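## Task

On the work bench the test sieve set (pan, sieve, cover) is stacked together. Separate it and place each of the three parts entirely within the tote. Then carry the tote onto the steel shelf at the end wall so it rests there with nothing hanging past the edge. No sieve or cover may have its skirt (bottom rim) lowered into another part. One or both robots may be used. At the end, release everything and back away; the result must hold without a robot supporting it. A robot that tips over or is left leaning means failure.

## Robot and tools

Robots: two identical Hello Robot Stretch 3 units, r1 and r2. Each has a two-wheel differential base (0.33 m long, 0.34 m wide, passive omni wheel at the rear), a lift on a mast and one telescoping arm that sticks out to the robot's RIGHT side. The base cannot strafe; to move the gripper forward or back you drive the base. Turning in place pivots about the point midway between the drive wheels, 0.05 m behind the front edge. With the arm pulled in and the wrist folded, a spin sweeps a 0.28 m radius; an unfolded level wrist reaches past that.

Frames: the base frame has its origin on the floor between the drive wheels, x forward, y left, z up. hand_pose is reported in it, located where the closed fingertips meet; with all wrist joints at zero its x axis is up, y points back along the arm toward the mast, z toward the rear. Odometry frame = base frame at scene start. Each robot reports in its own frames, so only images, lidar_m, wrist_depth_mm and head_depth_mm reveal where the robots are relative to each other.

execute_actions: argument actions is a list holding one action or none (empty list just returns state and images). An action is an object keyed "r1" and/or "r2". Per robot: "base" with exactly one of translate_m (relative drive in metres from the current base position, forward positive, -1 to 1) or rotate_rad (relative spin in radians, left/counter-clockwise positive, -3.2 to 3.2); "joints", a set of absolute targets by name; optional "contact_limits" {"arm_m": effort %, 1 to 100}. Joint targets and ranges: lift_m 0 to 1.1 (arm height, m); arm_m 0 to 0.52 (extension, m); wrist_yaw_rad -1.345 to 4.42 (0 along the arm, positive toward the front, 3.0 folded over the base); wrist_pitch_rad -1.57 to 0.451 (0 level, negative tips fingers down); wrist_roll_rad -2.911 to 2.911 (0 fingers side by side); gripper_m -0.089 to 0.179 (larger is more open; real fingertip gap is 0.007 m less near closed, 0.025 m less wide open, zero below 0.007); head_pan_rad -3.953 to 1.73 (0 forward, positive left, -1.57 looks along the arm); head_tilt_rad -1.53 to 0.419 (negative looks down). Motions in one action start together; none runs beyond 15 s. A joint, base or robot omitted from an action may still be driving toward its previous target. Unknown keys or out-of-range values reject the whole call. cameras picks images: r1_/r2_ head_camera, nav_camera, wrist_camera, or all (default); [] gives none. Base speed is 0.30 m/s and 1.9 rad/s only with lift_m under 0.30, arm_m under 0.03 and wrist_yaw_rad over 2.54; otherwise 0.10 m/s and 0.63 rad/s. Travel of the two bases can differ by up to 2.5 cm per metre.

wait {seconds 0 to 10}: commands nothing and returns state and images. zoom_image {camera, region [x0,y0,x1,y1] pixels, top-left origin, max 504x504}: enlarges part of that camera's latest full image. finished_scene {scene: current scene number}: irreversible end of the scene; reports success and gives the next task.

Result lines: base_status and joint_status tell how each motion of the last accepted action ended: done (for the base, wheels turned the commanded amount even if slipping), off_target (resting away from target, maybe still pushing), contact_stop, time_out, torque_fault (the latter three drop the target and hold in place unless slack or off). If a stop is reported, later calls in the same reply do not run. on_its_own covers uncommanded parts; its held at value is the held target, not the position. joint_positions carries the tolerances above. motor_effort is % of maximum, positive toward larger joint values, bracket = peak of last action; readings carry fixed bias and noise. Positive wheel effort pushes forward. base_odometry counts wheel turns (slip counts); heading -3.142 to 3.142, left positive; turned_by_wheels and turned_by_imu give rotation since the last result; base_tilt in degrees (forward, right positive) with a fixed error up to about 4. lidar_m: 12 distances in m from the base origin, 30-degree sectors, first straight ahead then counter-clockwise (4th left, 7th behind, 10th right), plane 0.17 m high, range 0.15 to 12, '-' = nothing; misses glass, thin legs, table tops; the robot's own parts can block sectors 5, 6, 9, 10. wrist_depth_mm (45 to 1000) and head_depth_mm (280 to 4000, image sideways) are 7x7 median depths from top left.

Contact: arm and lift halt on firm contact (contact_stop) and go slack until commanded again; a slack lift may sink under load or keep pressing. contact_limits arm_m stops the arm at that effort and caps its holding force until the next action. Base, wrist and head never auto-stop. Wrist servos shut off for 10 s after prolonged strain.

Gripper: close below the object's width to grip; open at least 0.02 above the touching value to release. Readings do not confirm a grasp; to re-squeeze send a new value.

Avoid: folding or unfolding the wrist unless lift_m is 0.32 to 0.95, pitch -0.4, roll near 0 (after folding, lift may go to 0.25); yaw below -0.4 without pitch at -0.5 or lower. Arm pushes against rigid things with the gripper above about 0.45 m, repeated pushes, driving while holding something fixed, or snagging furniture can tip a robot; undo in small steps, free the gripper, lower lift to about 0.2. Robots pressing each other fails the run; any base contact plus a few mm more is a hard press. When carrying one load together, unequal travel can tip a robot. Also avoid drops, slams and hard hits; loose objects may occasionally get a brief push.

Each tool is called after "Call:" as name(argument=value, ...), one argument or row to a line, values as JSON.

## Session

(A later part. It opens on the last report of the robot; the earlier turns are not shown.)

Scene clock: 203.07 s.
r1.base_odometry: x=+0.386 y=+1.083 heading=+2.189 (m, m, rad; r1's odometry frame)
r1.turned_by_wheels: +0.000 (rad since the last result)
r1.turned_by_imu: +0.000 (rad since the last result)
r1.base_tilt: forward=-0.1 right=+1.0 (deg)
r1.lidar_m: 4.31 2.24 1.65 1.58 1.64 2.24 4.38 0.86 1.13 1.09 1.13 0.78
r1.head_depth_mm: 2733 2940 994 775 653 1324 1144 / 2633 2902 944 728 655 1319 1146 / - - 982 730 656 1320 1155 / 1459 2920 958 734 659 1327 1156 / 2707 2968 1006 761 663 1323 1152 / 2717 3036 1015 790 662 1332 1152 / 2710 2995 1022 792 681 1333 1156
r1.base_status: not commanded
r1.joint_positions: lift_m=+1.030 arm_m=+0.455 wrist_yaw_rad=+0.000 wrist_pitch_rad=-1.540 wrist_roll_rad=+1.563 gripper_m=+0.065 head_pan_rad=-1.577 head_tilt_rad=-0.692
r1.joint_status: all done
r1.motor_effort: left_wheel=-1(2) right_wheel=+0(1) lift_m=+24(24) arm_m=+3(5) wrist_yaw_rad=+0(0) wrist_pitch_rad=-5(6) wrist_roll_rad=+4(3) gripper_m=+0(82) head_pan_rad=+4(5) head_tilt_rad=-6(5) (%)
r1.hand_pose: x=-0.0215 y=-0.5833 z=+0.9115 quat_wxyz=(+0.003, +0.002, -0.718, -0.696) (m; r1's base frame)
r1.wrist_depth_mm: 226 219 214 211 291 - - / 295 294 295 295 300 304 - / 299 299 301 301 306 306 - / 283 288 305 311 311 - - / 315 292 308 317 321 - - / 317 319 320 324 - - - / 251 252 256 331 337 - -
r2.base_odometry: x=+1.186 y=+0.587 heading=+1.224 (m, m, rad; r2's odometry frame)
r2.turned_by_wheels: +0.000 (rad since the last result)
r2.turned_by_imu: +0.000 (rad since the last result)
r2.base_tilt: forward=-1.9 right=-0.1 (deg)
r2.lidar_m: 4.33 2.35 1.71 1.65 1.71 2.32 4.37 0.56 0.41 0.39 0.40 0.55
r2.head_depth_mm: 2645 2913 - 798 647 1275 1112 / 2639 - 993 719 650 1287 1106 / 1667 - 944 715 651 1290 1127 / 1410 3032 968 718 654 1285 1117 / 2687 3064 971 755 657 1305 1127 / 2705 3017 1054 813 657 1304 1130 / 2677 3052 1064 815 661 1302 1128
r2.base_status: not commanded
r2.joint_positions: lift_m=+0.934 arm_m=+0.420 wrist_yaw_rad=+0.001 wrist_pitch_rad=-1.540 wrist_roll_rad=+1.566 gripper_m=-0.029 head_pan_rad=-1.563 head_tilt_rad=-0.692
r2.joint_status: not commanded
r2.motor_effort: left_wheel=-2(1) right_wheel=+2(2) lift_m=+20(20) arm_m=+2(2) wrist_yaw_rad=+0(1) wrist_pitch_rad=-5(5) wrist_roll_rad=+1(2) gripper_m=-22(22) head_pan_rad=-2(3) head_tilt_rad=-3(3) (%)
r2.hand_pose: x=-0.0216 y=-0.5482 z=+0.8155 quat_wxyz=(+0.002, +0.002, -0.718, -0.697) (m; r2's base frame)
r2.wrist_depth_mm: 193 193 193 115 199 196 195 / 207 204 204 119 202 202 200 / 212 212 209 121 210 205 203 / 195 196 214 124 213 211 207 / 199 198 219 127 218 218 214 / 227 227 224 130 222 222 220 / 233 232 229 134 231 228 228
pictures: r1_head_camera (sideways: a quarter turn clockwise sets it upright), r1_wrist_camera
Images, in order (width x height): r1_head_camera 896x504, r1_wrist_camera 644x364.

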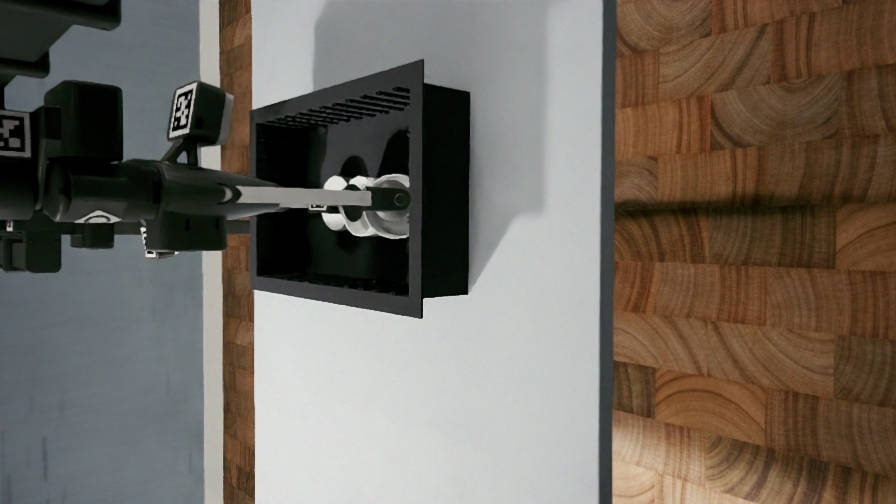

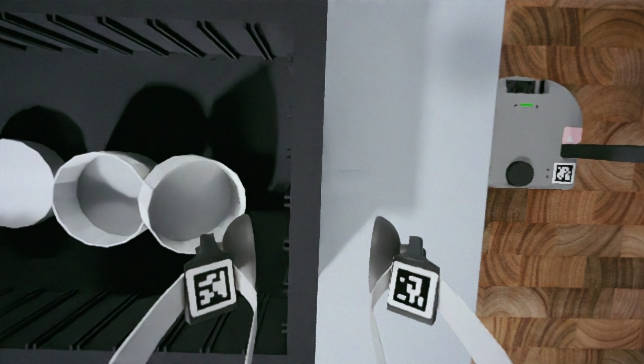

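Call:
execute_actions(
  actions=[
    {"r1":{"base":{"translate_m":-0.01},"joints":{"lift_m":0.928,"arm_m":0.457}}},
  ],
  cameras=["r1_wrist_camera"],
)

Call:
execute_actions(
  actions=[
    {"r1":{"joints":{"gripper_m":-0.025,"arm_m":0.462}}},
  ],
  cameras=[],
)

Call:
execute_actions(
  actions=[
    {"r1":{"joints":{"lift_m":1.0,"head_pan_rad":-0.15,"head_tilt_rad":-0.15}},"r2":{"joints":{"lift_m":1.006}}},
  ],
  cameras=["r1_head_camera","r1_wrist_camera","r2_head_camera"],
)

Scene clock: 212.57 s.
r1.base_odometry: x=+0.392 y=+1.075 heading=+2.189 (m, m, rad; r1's odometry frame)
r1.turned_by_wheels: +0.000 (rad since the last result)
r1.turned_by_imu: +0.000 (rad since the last result)
r1.base_tilt: forward=-0.1 right=+1.0 (deg)
r1.lidar_m: 4.31 2.23 1.65 1.58 1.64 2.24 4.37 0.85 1.13 1.09 1.13 0.79
r1.head_depth_mm: 2669 - - 776 653 1316 1150 / 2655 - 936 729 654 1317 1148 / 2580 - 944 720 657 1323 1150 / 809 2899 964 736 661 1324 1148 / 2678 3016 971 760 661 1327 1151 / 2712 2994 1013 787 663 1334 1150 / 2712 3065 1025 790 683 1332 1155
r1.base_status: done
r1.joint_positions: lift_m=+0.928 arm_m=+0.457 wrist_yaw_rad=+0.000 wrist_pitch_rad=-1.540 wrist_roll_rad=+1.563 gripper_m=+0.065 head_pan_rad=-1.577 head_tilt_rad=-0.692
r1.joint_status: all done
r1.motor_effort: left_wheel=-1(4) right_wheel=+0(3) lift_m=+13(24) arm_m=+4(5) wrist_yaw_rad=+1(0) wrist_pitch_rad=-5(5) wrist_roll_rad=+4(4) gripper_m=+0(0) head_pan_rad=+3(4) head_tilt_rad=-6(4) (%)
r1.hand_pose: x=-0.0215 y=-0.5852 z=+0.8101 quat_wxyz=(+0.003, +0.002, -0.718, -0.696) (m; r1's base frame)
r1.wrist_depth_mm: 191 189 179 112 198 197 910 / 197 196 197 115 200 200 949 / 200 201 202 118 205 205 209 / 204 203 206 121 209 211 989 / 167 188 208 123 214 215 - / 171 191 216 126 - 221 - / 218 219 220 129 224 226 -
r2.base_odometry: x=+1.186 y=+0.587 heading=+1.224 (m, m, rad; r2's odometry frame)
r2.turned_by_wheels: +0.000 (rad since the last result)
r2.turned_by_imu: +0.001 (rad since the last result)
r2.base_tilt: forward=-1.9 right=-0.1 (deg)
r2.lidar_m: 4.33 2.35 1.72 1.65 1.71 2.32 4.38 0.56 0.41 0.39 0.40 0.55
r2.head_depth_mm: 2660 2913 - 794 650 1283 1108 / 2719 - 992 716 649 1281 1117 / 2605 - 954 716 651 1286 1118 / 790 1628 967 719 654 1293 1126 / 2692 3051 972 753 654 1293 1122 / 2683 3001 1057 812 658 1299 1125 / 2711 3045 1064 815 661 1298 1126
r2.base_status: not commanded
r2.joint_positions: lift_m=+0.934 arm_m=+0.420 wrist_yaw_rad=+0.001 wrist_pitch_rad=-1.540 wrist_roll_rad=+1.566 gripper_m=-0.029 head_pan_rad=-1.563 head_tilt_rad=-0.692
r2.joint_status: not commanded
r2.motor_effort: left_wheel=-2(1) right_wheel=+2(1) lift_m=+20(20) arm_m=+2(2) wrist_yaw_rad=+0(1) wrist_pitch_rad=-5(5) wrist_roll_rad=+1(2) gripper_m=-22(22) head_pan_rad=-2(2) head_tilt_rad=-3(4) (%)
r2.hand_pose: x=-0.0216 y=-0.5482 z=+0.8155 quat_wxyz=(+0.002, +0.002, -0.718, -0.697) (m; r2's base frame)
r2.wrist_depth_mm: 192 194 191 115 198 198 196 / 206 206 204 119 203 202 199 / 213 210 210 122 207 207 204 / 196 194 214 124 214 211 210 / 198 197 219 126 219 216 214 / 228 226 223 130 222 221 221 / 236 233 231 134 229 228 226
pictures: r1_wrist_camera
Images, in order (width x height): r1_wrist_camera 644x364.

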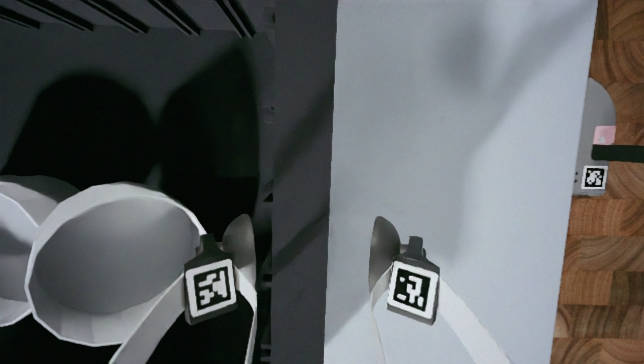

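Scene clock: 213.97 s.
r1.base_odometry: x=+0.392 y=+1.075 heading=+2.189 (m, m, rad; r1's odometry frame)
r1.turned_by_wheels: +0.000 (rad since the last result)
r1.turned_by_imu: +0.000 (rad since the last result)
r1.base_tilt: forward=-0.2 right=+1.0 (deg)
r1.lidar_m: 4.31 2.24 1.64 1.59 1.64 2.24 4.36 0.85 1.13 1.09 1.13 0.79
r1.head_depth_mm: 2657 - - 775 655 1311 1146 / 2654 - 930 727 655 1323 1144 / 2570 - 942 729 657 1317 1151 / 809 2898 964 736 658 1323 1145 / 2728 2980 970 759 663 1321 1154 / 2701 3010 1015 790 662 1329 1157 / 2711 3006 1022 789 684 1332 1155
r1.base_status: not commanded
r1.joint_positions: lift_m=+0.928 arm_m=+0.462 wrist_yaw_rad=+0.000 wrist_pitch_rad=-1.539 wrist_roll_rad=+1.563 gripper_m=-0.024 head_pan_rad=-1.577 head_tilt_rad=-0.692
r1.joint_status: all done
r1.motor_effort: left_wheel=-1(1) right_wheel=+0(0) lift_m=+15(15) arm_m=+3(4) wrist_yaw_rad=-1(1) wrist_pitch_rad=-5(6) wrist_roll_rad=+4(4) gripper_m=-23(95) head_pan_rad=+4(5) head_tilt_rad=-5(6) (%)
r1.hand_pose: x=-0.0215 y=-0.5906 z=+0.8101 quat_wxyz=(+0.003, +0.002, -0.718, -0.696) (m; r1's base frame)
r1.wrist_depth_mm: 191 189 182 112 196 197 199 / 195 197 197 115 200 200 203 / 200 200 201 117 205 206 207 / 202 203 206 120 211 210 996 / 167 183 206 123 215 215 - / 169 189 200 125 219 219 - / 220 183 221 129 224 226 -
r2.base_odometry: x=+1.186 y=+0.587 heading=+1.224 (m, m, rad; r2's odometry frame)
r2.turned_by_wheels: +0.000 (rad since the last result)
r2.turned_by_imu: +0.000 (rad since the last result)
r2.base_tilt: forward=-1.9 right=-0.1 (deg)
r2.lidar_m: 4.32 2.36 1.71 1.65 1.70 2.32 4.36 0.56 0.41 0.39 0.40 0.55
r2.head_depth_mm: 2679 2896 - 796 648 1280 1107 / 2718 - 992 721 648 1289 1116 / 2605 - 951 720 652 1297 1118 / 789 1649 970 717 656 1295 1122 / 2711 3012 968 757 655 1298 1124 / 2658 2983 1055 815 660 1295 1119 / 2715 3010 1066 813 657 1298 1124
r2.base_status: not commanded
r2.joint_positions: lift_m=+0.934 arm_m=+0.420 wrist_yaw_rad=+0.001 wrist_pitch_rad=-1.538 wrist_roll_rad=+1.566 gripper_m=-0.029 head_pan_rad=-1.563 head_tilt_rad=-0.692
r2.joint_status: not commanded
r2.motor_effort: left_wheel=-2(1) right_wheel=+2(2) lift_m=+20(20) arm_m=+2(2) wrist_yaw_rad=+0(1) wrist_pitch_rad=-7(8) wrist_roll_rad=+1(2) gripper_m=-22(22) head_pan_rad=-2(3) head_tilt_rad=-3(3) (%)
r2.hand_pose: x=-0.0216 y=-0.5489 z=+0.8155 quat_wxyz=(+0.002, +0.002, -0.718, -0.696) (m; r2's base frame)
r2.wrist_depth_mm: 192 194 192 116 199 197 194 / 208 205 203 119 204 202 200 / 212 211 208 121 207 205 204 / 197 195 212 124 213 212 209 / 201 199 220 126 216 215 213 / 229 226 225 130 222 219 219 / 236 234 231 134 229 227 225
pictures: none
No camera images: the call's "cameras" was empty. Leave "cameras" out to get every camera's image.

Scene clock: 215.47 s.
r1.base_odometry: x=+0.392 y=+1.075 heading=+2.189 (m, m, rad; r1's odometry frame)
r1.turned_by_wheels: +0.000 (rad since the last result)
r1.turned_by_imu: +0.000 (rad since the last result)
r1.base_tilt: forward=+0.0 right=+0.9 (deg)
r1.lidar_m: 4.30 2.24 1.65 1.58 1.65 2.24 4.37 0.85 1.13 1.09 1.12 0.79
r1.head_depth_mm: 2534 - - - 3283 2182 1667 / 2910 - - - 3226 2185 1647 / 2860 - - - 3228 2201 1656 / 2872 - - - 3249 2207 1652 / 2875 - - - 3278 2202 1667 / 2875 3861 - - 3277 2176 1654 / 2851 3842 - - 3258 2224 1667
r1.base_status: not commanded
r1.joint_positions: lift_m=+1.000 arm_m=+0.462 wrist_yaw_rad=+0.000 wrist_pitch_rad=-1.539 wrist_roll_rad=+1.563 gripper_m=-0.018 head_pan_rad=-0.157 head_tilt_rad=-0.162
r1.joint_status: all done
r1.on_its_own: gripper_m is held at -0.019, not at your -0.025, by its stall guard, which is not easing now
r1.motor_effort: left_wheel=-1(1) right_wheel=+1(0) lift_m=+26(29) arm_m=+3(3) wrist_yaw_rad=-1(0) wrist_pitch_rad=-5(5) wrist_roll_rad=+4(4) gripper_m=-21(23) head_pan_rad=+3(38) head_tilt_rad=+7(42) (%)
r1.hand_pose: x=-0.0215 y=-0.5906 z=+0.8814 quat_wxyz=(+0.003, +0.002, -0.718, -0.696) (m; r1's base frame)
r1.wrist_depth_mm: 191 190 187 111 263 267 - / 194 196 195 114 268 269 - / 200 199 201 116 275 277 - / 201 202 206 119 282 283 - / 166 183 206 122 288 292 - / 169 189 200 125 294 - - / 221 181 222 130 302 - -
r2.base_odometry: x=+1.186 y=+0.587 heading=+1.224 (m, m, rad; r2's odometry frame)
r2.turned_by_wheels: +0.000 (rad since the last result)
r2.turned_by_imu: +0.000 (rad since the last result)
r2.base_tilt: forward=-1.9 right=-0.1 (deg)
r2.lidar_m: 4.33 2.35 1.71 1.64 1.70 2.31 4.37 0.56 0.41 0.39 0.40 0.55
r2.head_depth_mm: - 3041 1033 793 648 1286 1113 / - 3056 801 726 650 1281 1119 / - - 838 696 652 1291 1118 / 816 1564 859 668 654 1297 1120 / 2644 2968 838 735 656 1299 1128 / 2715 3062 1060 815 660 1299 1123 / 2703 3065 1067 812 659 1310 1126
r2.base_status: not commanded
r2.joint_positions: lift_m=+1.005 arm_m=+0.420 wrist_yaw_rad=+0.001 wrist_pitch_rad=-1.538 wrist_roll_rad=+1.566 gripper_m=-0.029 head_pan_rad=-1.563 head_tilt_rad=-0.692
r2.joint_status: all done
r2.motor_effort: left_wheel=-2(2) right_wheel=+1(1) lift_m=+66(65) arm_m=+2(2) wrist_yaw_rad=-1(1) wrist_pitch_rad=-6(7) wrist_roll_rad=+2(2) gripper_m=-21(22) head_pan_rad=-2(2) head_tilt_rad=-4(4) (%)
r2.hand_pose: x=-0.0216 y=-0.5489 z=+0.8869 quat_wxyz=(+0.002, +0.002, -0.718, -0.696) (m; r2's base frame)
r2.wrist_depth_mm: 189 190 189 117 268 263 - / 209 207 207 120 269 271 - / 214 211 209 122 280 280 276 / 197 196 214 124 288 281 - / 201 198 219 128 293 290 - / 227 225 224 130 296 298 - / 235 232 230 134 310 307 -
pictures: r1_head_camera (sideways: a quarter turn clockwise sets it upright), r1_wrist_camera, r2_head_camera (sideways: a quarter turn clockwise sets it upright)
Images, in order (width x height): r1_head_camera 896x504, r1_wrist_camera 644x364, r2_head_camera 896x504.

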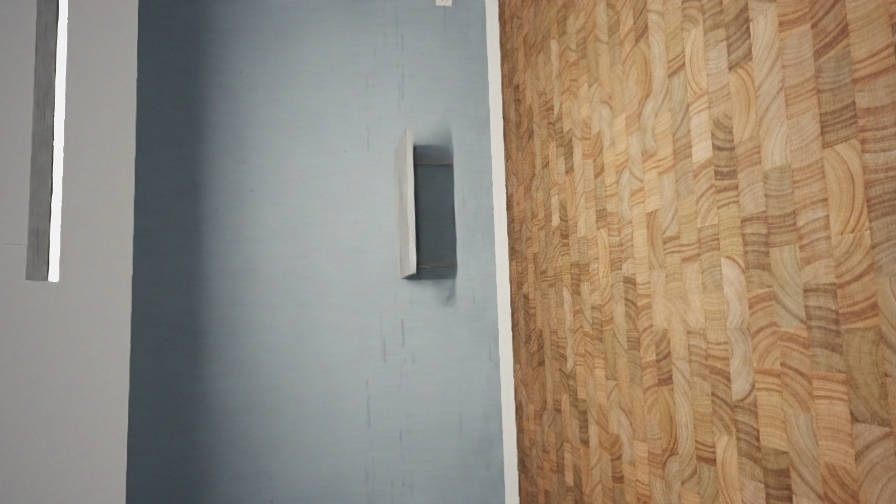

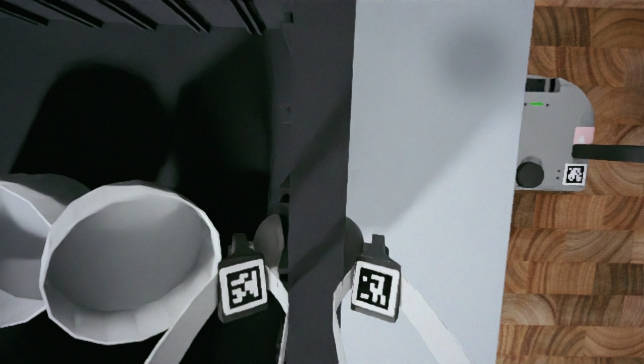

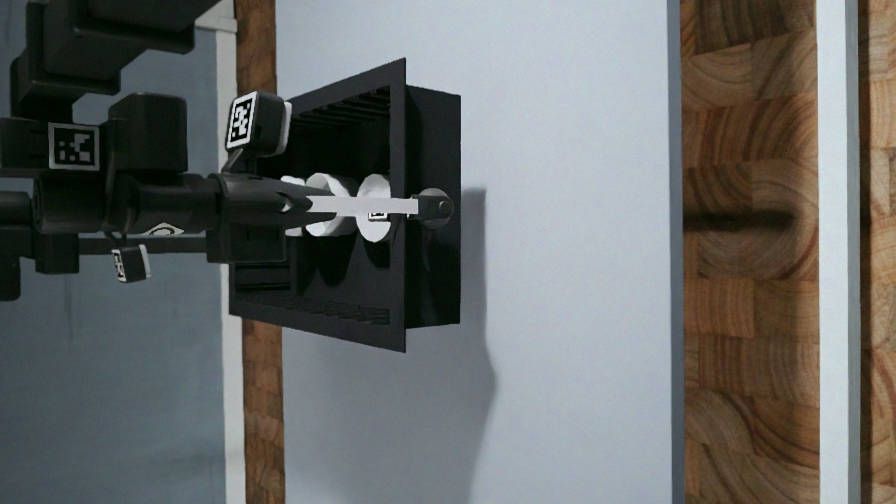

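Same shelf. Carry.

Call:
execute_actions(
  actions=[
    {"r1":{"base":{"translate_m":0.985}},"r2":{"base":{"translate_m":-1.0}}},
  ],
  cameras=[],
)

Call:
execute_actions(
  actions=[
    {"r1":{"base":{"translate_m":0.985}},"r2":{"base":{"translate_m":-1.0}}},
  ],
  cameras=["r2_head_camera"],
)

Scene clock: 230.63 s.
r1.base_odometry: x=-0.179 y=+1.878 heading=+2.189 (m, m, rad; r1's odometry frame)
r1.turned_by_wheels: +0.000 (rad since the last result)
r1.turned_by_imu: -0.001 (rad since the last result)
r1.base_tilt: forward=-0.1 right=+0.9 (deg)
r1.lidar_m: 3.33 2.27 1.63 1.56 1.65 2.25 1.76 1.55 0.52 1.11 3.24 3.47
r1.head_depth_mm: 2897 3200 3344 3432 3220 2190 1654 / 2900 3189 3298 3408 3209 2191 1662 / 2881 3091 3290 3381 3251 2176 1661 / 2823 3060 3239 3336 3238 2189 1662 / 2864 3063 3152 3310 3262 2189 1658 / 2874 2993 3128 3211 3326 2211 1670 / 2870 2978 3059 3192 3264 2218 1667
r1.base_status: done
r1.joint_positions: lift_m=+1.000 arm_m=+0.462 wrist_yaw_rad=+0.001 wrist_pitch_rad=-1.539 wrist_roll_rad=+1.563 gripper_m=-0.018 head_pan_rad=-0.157 head_tilt_rad=-0.162
r1.joint_status: not commanded
r1.on_its_own: gripper_m is held at -0.019, not at your -0.025, by its stall guard, which is not easing now
r1.motor_effort: left_wheel=+0(4) right_wheel=-1(3) lift_m=+26(26) arm_m=+3(3) wrist_yaw_rad=-1(1) wrist_pitch_rad=-5(5) wrist_roll_rad=+4(4) gripper_m=-21(21) head_pan_rad=+4(1) head_tilt_rad=+6(6) (%)
r1.hand_pose: x=-0.0216 y=-0.5906 z=+0.8814 quat_wxyz=(+0.003, +0.003, -0.718, -0.696) (m; r1's base frame)
r1.wrist_depth_mm: 187 190 185 111 965 980 - / 194 195 196 114 - - - / 198 199 200 117 - - - / 201 202 206 120 - - - / 167 183 207 122 - - - / 168 189 202 126 - - - / 221 182 223 130 - - -
r2.base_odometry: x=+0.847 y=-0.354 heading=+1.224 (m, m, rad; r2's odometry frame)
r2.turned_by_wheels: +0.000 (rad since the last result)
r2.turned_by_imu: +0.010 (rad since the last result)
r2.base_tilt: forward=-1.9 right=-0.1 (deg)
r2.lidar_m: 1.52 2.33 1.70 1.64 1.70 2.33 3.37 3.52 3.18 1.05 0.45 0.56
r2.head_depth_mm: - 3073 2521 1948 1589 1348 1153 / - 3100 793 1796 1597 1346 1157 / - - 830 1230 1609 1347 1161 / 817 1566 857 666 1612 1355 1163 / 2661 3023 832 1366 1579 1346 1168 / 2691 3058 1055 898 1568 1356 1024 / 2706 3050 1067 813 661 722 1130
r2.base_status: done
r2.joint_positions: lift_m=+1.005 arm_m=+0.420 wrist_yaw_rad=+0.001 wrist_pitch_rad=-1.540 wrist_roll_rad=+1.566 gripper_m=-0.029 head_pan_rad=-1.563 head_tilt_rad=-0.692
r2.joint_status: not commanded
r2.motor_effort: left_wheel=-1(5) right_wheel=+2(4) lift_m=+65(65) arm_m=+2(2) wrist_yaw_rad=+0(0) wrist_pitch_rad=-5(7) wrist_roll_rad=+1(2) gripper_m=-22(22) head_pan_rad=-2(3) head_tilt_rad=-3(3) (%)
r2.hand_pose: x=-0.0216 y=-0.5482 z=+0.8869 quat_wxyz=(+0.002, +0.002, -0.718, -0.697) (m; r2's base frame)
r2.wrist_depth_mm: 183 184 188 117 - - - / 208 207 205 120 - - - / 212 212 209 123 - - - / 197 198 214 124 - - - / 201 197 219 127 - - - / 226 224 223 130 - - - / 235 233 230 133 575 - -
pictures: none
No camera images: the call's "cameras" was empty. Leave "cameras" out to get every camera's image.

Scene clock: 241.63 s.
r1.base_odometry: x=-0.750 y=+2.680 heading=+2.189 (m, m, rad; r1's odometry frame)
r1.turned_by_wheels: +0.000 (rad since the last result)
r1.turned_by_imu: +0.000 (rad since the last result)
r1.base_tilt: forward=-0.2 right=+1.0 (deg)
r1.lidar_m: 2.37 2.28 1.67 1.57 1.64 2.26 2.72 1.33 3.25 1.47 3.26 2.47
r1.head_depth_mm: 2207 2288 2352 2434 2588 2180 1653 / 2159 2241 2317 2389 2483 2201 1665 / 2136 2214 2300 2365 2519 2166 1643 / 2110 2170 2270 2372 2470 2205 1662 / 2072 2162 2244 2332 2430 2196 1655 / 2056 2124 2222 2279 2385 2207 1666 / 2043 2097 2183 2287 2336 2193 1658
r1.base_status: done
r1.joint_positions: lift_m=+1.000 arm_m=+0.462 wrist_yaw_rad=+0.001 wrist_pitch_rad=-1.550 wrist_roll_rad=+1.563 gripper_m=-0.018 head_pan_rad=-0.157 head_tilt_rad=-0.162
r1.joint_status: not commanded
r1.on_its_own: gripper_m is held at -0.019, not at your -0.025, by its stall guard, which is not easing now
r1.motor_effort: left_wheel=+1(4) right_wheel=-1(3) lift_m=+26(26) arm_m=+3(3) wrist_yaw_rad=-3(1) wrist_pitch_rad=+0(5) wrist_roll_rad=+4(4) gripper_m=-19(20) head_pan_rad=+4(3) head_tilt_rad=+6(7) (%)
r1.hand_pose: x=-0.0216 y=-0.5878 z=+0.8816 quat_wxyz=(+0.003, +0.003, -0.714, -0.700) (m; r1's base frame)
r1.wrist_depth_mm: 183 184 184 111 - 987 - / 192 193 194 114 - - - / 197 198 200 117 - - - / 199 201 204 120 - - - / 165 183 208 122 - - - / 168 188 203 125 - - - / 219 180 222 130 - - -
r2.base_odometry: x=+0.507 y=-1.294 heading=+1.224 (m, m, rad; r2's odometry frame)
r2.turned_by_wheels: +0.000 (rad since the last result)
r2.turned_by_imu: +0.009 (rad since the last result)
r2.base_tilt: forward=-2.0 right=-0.1 (deg)
r2.lidar_m: 1.56 2.31 1.70 1.64 1.71 2.35 2.41 2.51 3.23 1.48 3.21 1.28
r2.head_depth_mm: - 3001 2570 1966 1602 1338 1165 / - 3040 782 1784 1586 1342 1160 / - - 825 1769 1598 1344 1164 / 752 2891 854 764 1613 1353 1167 / 2674 2966 833 1809 1610 1358 1165 / 2689 3024 2537 2000 1615 1358 1169 / 2668 3071 2614 2022 1618 1361 1166
r2.base_status: done
r2.joint_positions: lift_m=+1.005 arm_m=+0.420 wrist_yaw_rad=+0.001 wrist_pitch_rad=-1.555 wrist_roll_rad=+1.566 gripper_m=-0.029 head_pan_rad=-1.563 head_tilt_rad=-0.692
r2.joint_status: not commanded
r2.motor_effort: left_wheel=-1(5) right_wheel=+2(4) lift_m=+65(65) arm_m=+2(2) wrist_yaw_rad=+0(1) wrist_pitch_rad=+3(5) wrist_roll_rad=+2(1) gripper_m=-20(22) head_pan_rad=-2(3) head_tilt_rad=-4(4) (%)
r2.hand_pose: x=-0.0216 y=-0.5443 z=+0.8872 quat_wxyz=(+0.002, +0.002, -0.712, -0.702) (m; r2's base frame)
r2.wrist_depth_mm: 176 177 182 117 - - - / 207 205 205 120 - - - / 212 211 210 122 - - - / 195 200 215 125 - - - / 197 197 219 127 - - - / 224 204 222 130 - - - / 232 229 229 133 - - -
pictures: r2_head_camera (sideways: a quarter turn clockwise sets it upright)
Images, in order (width x height): r2_head_camera 896x504.

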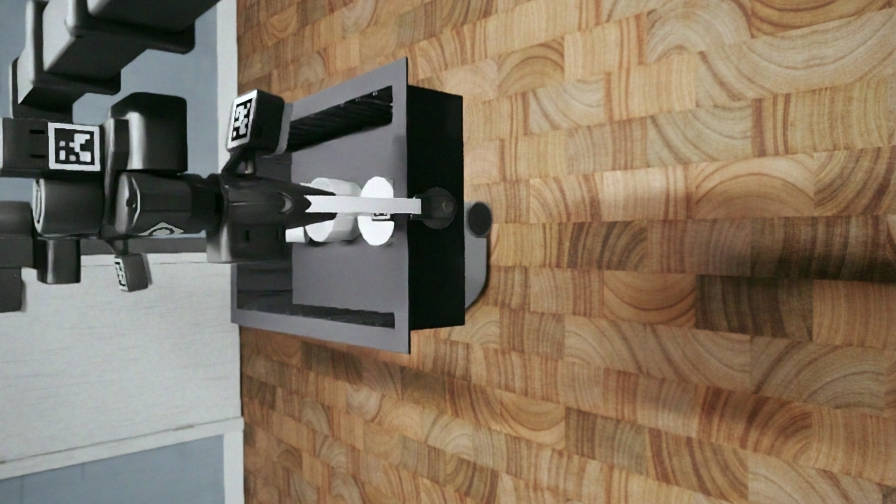

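Call:
execute_actions(
  actions=[
    {"r1":{"base":{"translate_m":0.015}},"r2":{"base":{"rotate_rad":-0.025}}},
  ],
  cameras=[],
)

Call:
execute_actions(
  actions=[
    {"r1":{"base":{"translate_m":1.0}},"r2":{"base":{"translate_m":-1.0}}},
  ],
  cameras=[],
)

Call:
execute_actions(
  actions=[
    {"r1":{"base":{"translate_m":1.0},"joints":{"head_pan_rad":-1.57,"head_tilt_rad":-0.7}},"r2":{"base":{"translate_m":-1.0}}},
  ],
  cameras=["r2_head_camera","r1_head_camera"],
)

Scene clock: 248.03 s.
r1.base_odometry: x=-0.759 y=+2.693 heading=+2.189 (m, m, rad; r1's odometry frame)
r1.turned_by_wheels: +0.000 (rad since the last result)
r1.turned_by_imu: +0.000 (rad since the last result)
r1.base_tilt: forward=-0.2 right=+1.0 (deg)
r1.lidar_m: 2.36 2.28 1.66 1.57 1.64 2.26 2.73 1.34 3.26 1.47 3.24 2.45
r1.head_depth_mm: 2181 2260 2353 2421 2566 2187 1659 / 2150 2246 2322 2371 2503 2196 1657 / 2108 2198 2302 2378 2476 2206 1659 / 2077 2182 2238 2338 2451 2199 1666 / 2076 2135 2215 2314 2430 2190 1673 / 2043 2133 2198 2300 2372 2224 1647 / 2013 2096 2169 2255 2337 2202 1668
r1.base_status: done
r1.joint_positions: lift_m=+1.000 arm_m=+0.462 wrist_yaw_rad=+0.002 wrist_pitch_rad=-1.550 wrist_roll_rad=+1.563 gripper_m=-0.018 head_pan_rad=-0.157 head_tilt_rad=-0.161
r1.joint_status: not commanded
r1.on_its_own: gripper_m is held at -0.019, not at your -0.025, by its stall guard, which is not easing now
r1.motor_effort: left_wheel=+1(5) right_wheel=-1(4) lift_m=+26(26) arm_m=+3(3) wrist_yaw_rad=-2(3) wrist_pitch_rad=+0(0) wrist_roll_rad=+4(4) gripper_m=-20(20) head_pan_rad=+4(3) head_tilt_rad=+6(8) (%)
r1.hand_pose: x=-0.0216 y=-0.5878 z=+0.8816 quat_wxyz=(+0.004, +0.003, -0.714, -0.700) (m; r1's base frame)
r1.wrist_depth_mm: 186 186 184 111 985 - - / 193 193 195 114 - - - / 197 198 200 117 - - - / 201 202 205 120 - - - / 165 183 207 122 - - - / 168 188 202 125 - - - / 218 179 221 130 - - -
r2.base_odometry: x=+0.507 y=-1.294 heading=+1.199 (m, m, rad; r2's odometry frame)
r2.turned_by_wheels: -0.025 (rad since the last result)
r2.turned_by_imu: -0.024 (rad since the last result)
r2.base_tilt: forward=-1.9 right=-0.1 (deg)
r2.lidar_m: 1.43 2.37 1.71 1.64 1.70 2.28 2.41 2.50 3.23 1.48 3.19 1.29
r2.head_depth_mm: - 3057 2545 1967 1597 1333 1154 / - 3094 767 1796 1606 1341 1166 / - - 861 1784 1607 1347 1169 / 739 2264 845 767 1602 1352 1166 / 2677 3011 857 1786 1610 1360 1173 / 2694 3037 2598 2026 1624 1362 1162 / 2648 3023 2617 1992 1634 1364 1173
r2.base_status: done
r2.joint_positions: lift_m=+1.005 arm_m=+0.420 wrist_yaw_rad=+0.001 wrist_pitch_rad=-1.555 wrist_roll_rad=+1.566 gripper_m=-0.029 head_pan_rad=-1.563 head_tilt_rad=-0.692
r2.joint_status: not commanded
r2.motor_effort: left_wheel=+1(4) right_wheel=-1(5) lift_m=+65(65) arm_m=+2(2) wrist_yaw_rad=-1(1) wrist_pitch_rad=+3(3) wrist_roll_rad=+1(2) gripper_m=-20(20) head_pan_rad=-2(3) head_tilt_rad=-4(3) (%)
r2.hand_pose: x=-0.0216 y=-0.5443 z=+0.8872 quat_wxyz=(+0.003, +0.002, -0.712, -0.702) (m; r2's base frame)
r2.wrist_depth_mm: 168 171 180 117 - 999 - / 206 206 204 120 - - - / 210 209 210 122 - - - / 213 203 213 125 - - - / 196 197 219 127 - - - / 221 202 222 129 - - - / 229 229 226 134 - - -
pictures: none
No camera images: the call's "cameras" was empty. Leave "cameras" out to get every camera's image.

Scene clock: 259.20 s.
r1.base_odometry: x=-1.339 y=+3.507 heading=+2.189 (m, m, rad; r1's odometry frame)
r1.turned_by_wheels: +0.000 (rad since the last result)
r1.turned_by_imu: +0.000 (rad since the last result)
r1.base_tilt: forward=-0.2 right=+1.0 (deg)
r1.lidar_m: 1.37 1.41 1.67 1.61 1.67 2.24 2.30 2.50 3.24 1.48 1.96 1.42
r1.head_depth_mm: 1252 1286 1349 1407 1376 1532 1593 / 1236 1284 1326 1395 1380 1509 1559 / 1223 1269 1311 1367 1409 1489 1541 / 1209 1247 1290 1342 1402 1466 1525 / 1197 1237 1273 1327 1387 1437 1505 / 1182 1222 1259 1313 1366 1417 1488 / 1157 1201 1242 1290 1345 1404 1465
r1.base_status: done
r1.joint_positions: lift_m=+1.000 arm_m=+0.462 wrist_yaw_rad=+0.002 wrist_pitch_rad=-1.539 wrist_roll_rad=+1.563 gripper_m=-0.018 head_pan_rad=-0.157 head_tilt_rad=-0.161
r1.joint_status: not commanded
r1.on_its_own: gripper_m is held at -0.019, not at your -0.025, by its stall guard, which is not easing now
r1.motor_effort: left_wheel=+0(5) right_wheel=-1(3) lift_m=+26(26) arm_m=+2(3) wrist_yaw_rad=-1(2) wrist_pitch_rad=-5(5) wrist_roll_rad=+4(4) gripper_m=-21(21) head_pan_rad=+2(4) head_tilt_rad=+7(6) (%)
r1.hand_pose: x=-0.0216 y=-0.5905 z=+0.8814 quat_wxyz=(+0.004, +0.003, -0.718, -0.696) (m; r1's base frame)
r1.wrist_depth_mm: 190 187 184 112 968 975 983 / 194 195 196 114 - - - / 199 200 201 117 - - - / 202 204 206 120 - - - / 167 185 207 123 - - - / 169 189 206 125 - - - / 220 182 222 130 - - -
r2.base_odometry: x=+0.144 y=-2.226 heading=+1.199 (m, m, rad; r2's odometry frame)
r2.turned_by_wheels: +0.000 (rad since the last result)
r2.turned_by_imu: +0.009 (rad since the last result)
r2.base_tilt: forward=-1.9 right=-0.1 (deg)
r2.lidar_m: 2.26 2.33 1.69 1.62 1.68 1.49 1.43 1.47 2.00 1.49 3.24 2.46
r2.head_depth_mm: - 3040 2531 1975 1586 1344 1149 / - 3041 785 1790 1611 1336 1157 / - - 824 1228 1608 1343 1164 / 770 3007 855 667 1613 1346 1168 / 2690 2995 833 1802 1609 1357 1167 / 2664 3045 2603 2000 1618 1364 1169 / 2676 3113 2638 2001 1619 1359 1171
r2.base_status: done
r2.joint_positions: lift_m=+1.005 arm_m=+0.420 wrist_yaw_rad=+0.001 wrist_pitch_rad=-1.540 wrist_roll_rad=+1.566 gripper_m=-0.029 head_pan_rad=-1.563 head_tilt_rad=-0.692
r2.joint_status: not commanded
r2.motor_effort: left_wheel=+1(2) right_wheel=+0(6) lift_m=+65(66) arm_m=+2(2) wrist_yaw_rad=-1(1) wrist_pitch_rad=-6(5) wrist_roll_rad=+2(2) gripper_m=-22(22) head_pan_rad=-3(2) head_tilt_rad=-4(4) (%)
r2.hand_pose: x=-0.0216 y=-0.5483 z=+0.8869 quat_wxyz=(+0.003, +0.002, -0.718, -0.696) (m; r2's base frame)
r2.wrist_depth_mm: 179 180 185 117 994 - 959 / 210 208 206 120 - - 985 / 213 212 209 122 - - - / 197 199 215 124 - - - / 200 198 219 128 - - - / 229 221 225 129 - - - / 234 232 230 133 - - -
pictures: none
No camera images: the call's "cameras" was empty. Leave "cameras" out to get every camera's image.

Scene clock: 270.43 s.
r1.base_odometry: x=-1.919 y=+4.322 heading=+2.189 (m, m, rad; r1's odometry frame)
r1.turned_by_wheels: +0.000 (rad since the last result)
r1.turned_by_imu: -0.001 (rad since the last result)
r1.base_tilt: forward=-0.2 right=+1.0 (deg)
r1.lidar_m: 0.38 0.39 0.53 1.42 1.67 2.27 3.27 3.41 3.24 1.48 0.54 0.39
r1.head_depth_mm: - 2913 2415 1891 1556 1319 1141 / - 2902 755 1782 1550 1294 1148 / - - 826 758 642 567 1151 / 2579 2859 851 738 641 569 1150 / 2353 2048 937 788 644 570 1150 / 1380 1383 1021 789 647 572 1158 / 977 976 939 793 647 586 1009
r1.base_status: done
r1.joint_positions: lift_m=+1.000 arm_m=+0.462 wrist_yaw_rad=+0.002 wrist_pitch_rad=-1.537 wrist_roll_rad=+1.563 gripper_m=-0.018 head_pan_rad=-1.563 head_tilt_rad=-0.691
r1.joint_status: all done
r1.on_its_own: gripper_m is held at -0.019, not at your -0.025, by its stall guard, which is not easing now
r1.motor_effort: left_wheel=+0(4) right_wheel=-1(4) lift_m=+26(26) arm_m=+3(3) wrist_yaw_rad=-1(0) wrist_pitch_rad=-6(6) wrist_roll_rad=+4(4) gripper_m=-21(21) head_pan_rad=-3(36) head_tilt_rad=-5(42) (%)
r1.hand_pose: x=-0.0216 y=-0.5911 z=+0.8814 quat_wxyz=(+0.004, +0.003, -0.719, -0.695) (m; r1's base frame)
r1.wrist_depth_mm: 191 191 183 111 964 973 997 / 194 195 196 114 - - - / 199 200 200 117 - - - / 201 204 206 120 281 281 284 / 167 184 207 123 287 289 290 / 169 189 203 125 296 296 297 / 220 183 224 130 303 305 305
r2.base_odometry: x=-0.219 y=-3.158 heading=+1.199 (m, m, rad; r2's odometry frame)
r2.turned_by_wheels: +0.000 (rad since the last result)
r2.turned_by_imu: +0.010 (rad since the last result)
r2.base_tilt: forward=-1.9 right=-0.1 (deg)
r2.lidar_m: 3.23 2.31 1.68 1.62 0.62 0.45 0.44 0.45 0.61 1.49 3.25 3.37
r2.head_depth_mm: - 1499 1032 792 647 572 1158 / - 1921 801 727 651 572 1166 / - - 837 698 650 576 1167 / 817 2255 861 667 1524 1297 1176 / 2723 3011 833 1816 1609 1352 1168 / 2691 3079 2575 2011 1635 1352 1173 / 2759 3102 2617 1995 1616 1368 1172
r2.base_status: done
r2.joint_positions: lift_m=+1.005 arm_m=+0.420 wrist_yaw_rad=+0.001 wrist_pitch_rad=-1.538 wrist_roll_rad=+1.566 gripper_m=-0.029 head_pan_rad=-1.563 head_tilt_rad=-0.692
r2.joint_status: not commanded
r2.motor_effort: left_wheel=-1(3) right_wheel=+1(5) lift_m=+65(65) arm_m=+2(2) wrist_yaw_rad=+0(1) wrist_pitch_rad=-7(7) wrist_roll_rad=+2(2) gripper_m=-22(21) head_pan_rad=-2(3) head_tilt_rad=-4(3) (%)
r2.hand_pose: x=-0.0216 y=-0.5489 z=+0.8869 quat_wxyz=(+0.003, +0.002, -0.718, -0.696) (m; r2's base frame)
r2.wrist_depth_mm: 188 189 189 117 267 265 263 / 208 206 205 121 273 269 266 / 213 212 210 122 277 278 272 / 197 195 215 125 287 281 279 / 200 200 219 128 290 291 288 / 231 226 226 130 - - - / 231 230 230 133 - - -
pictures: r1_head_camera (sideways: a quarter turn clockwise sets it upright), r2_head_camera (sideways: a quarter turn clockwise sets it upright)
Images, in order (width x height): r1_head_camera 896x504, r2_head_camera 896x504.

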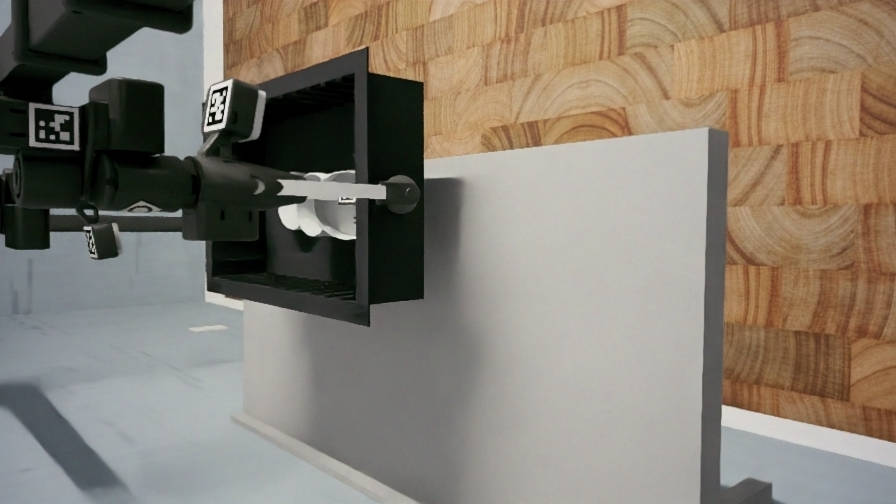

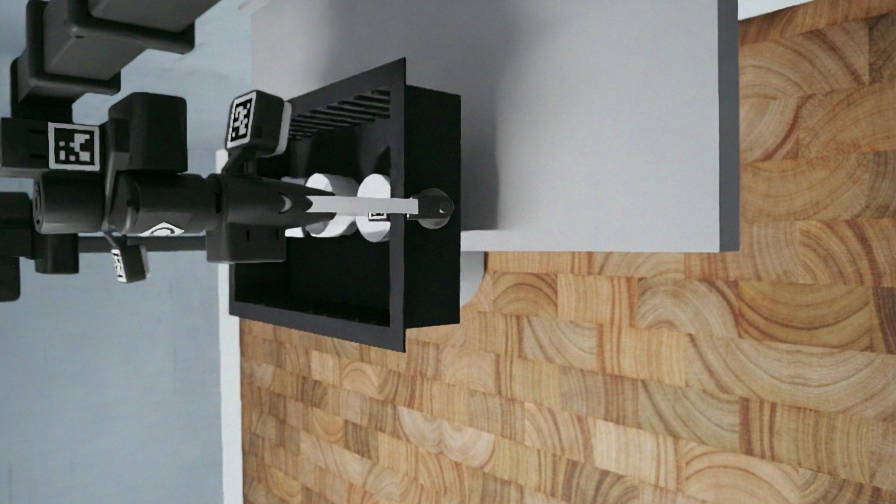

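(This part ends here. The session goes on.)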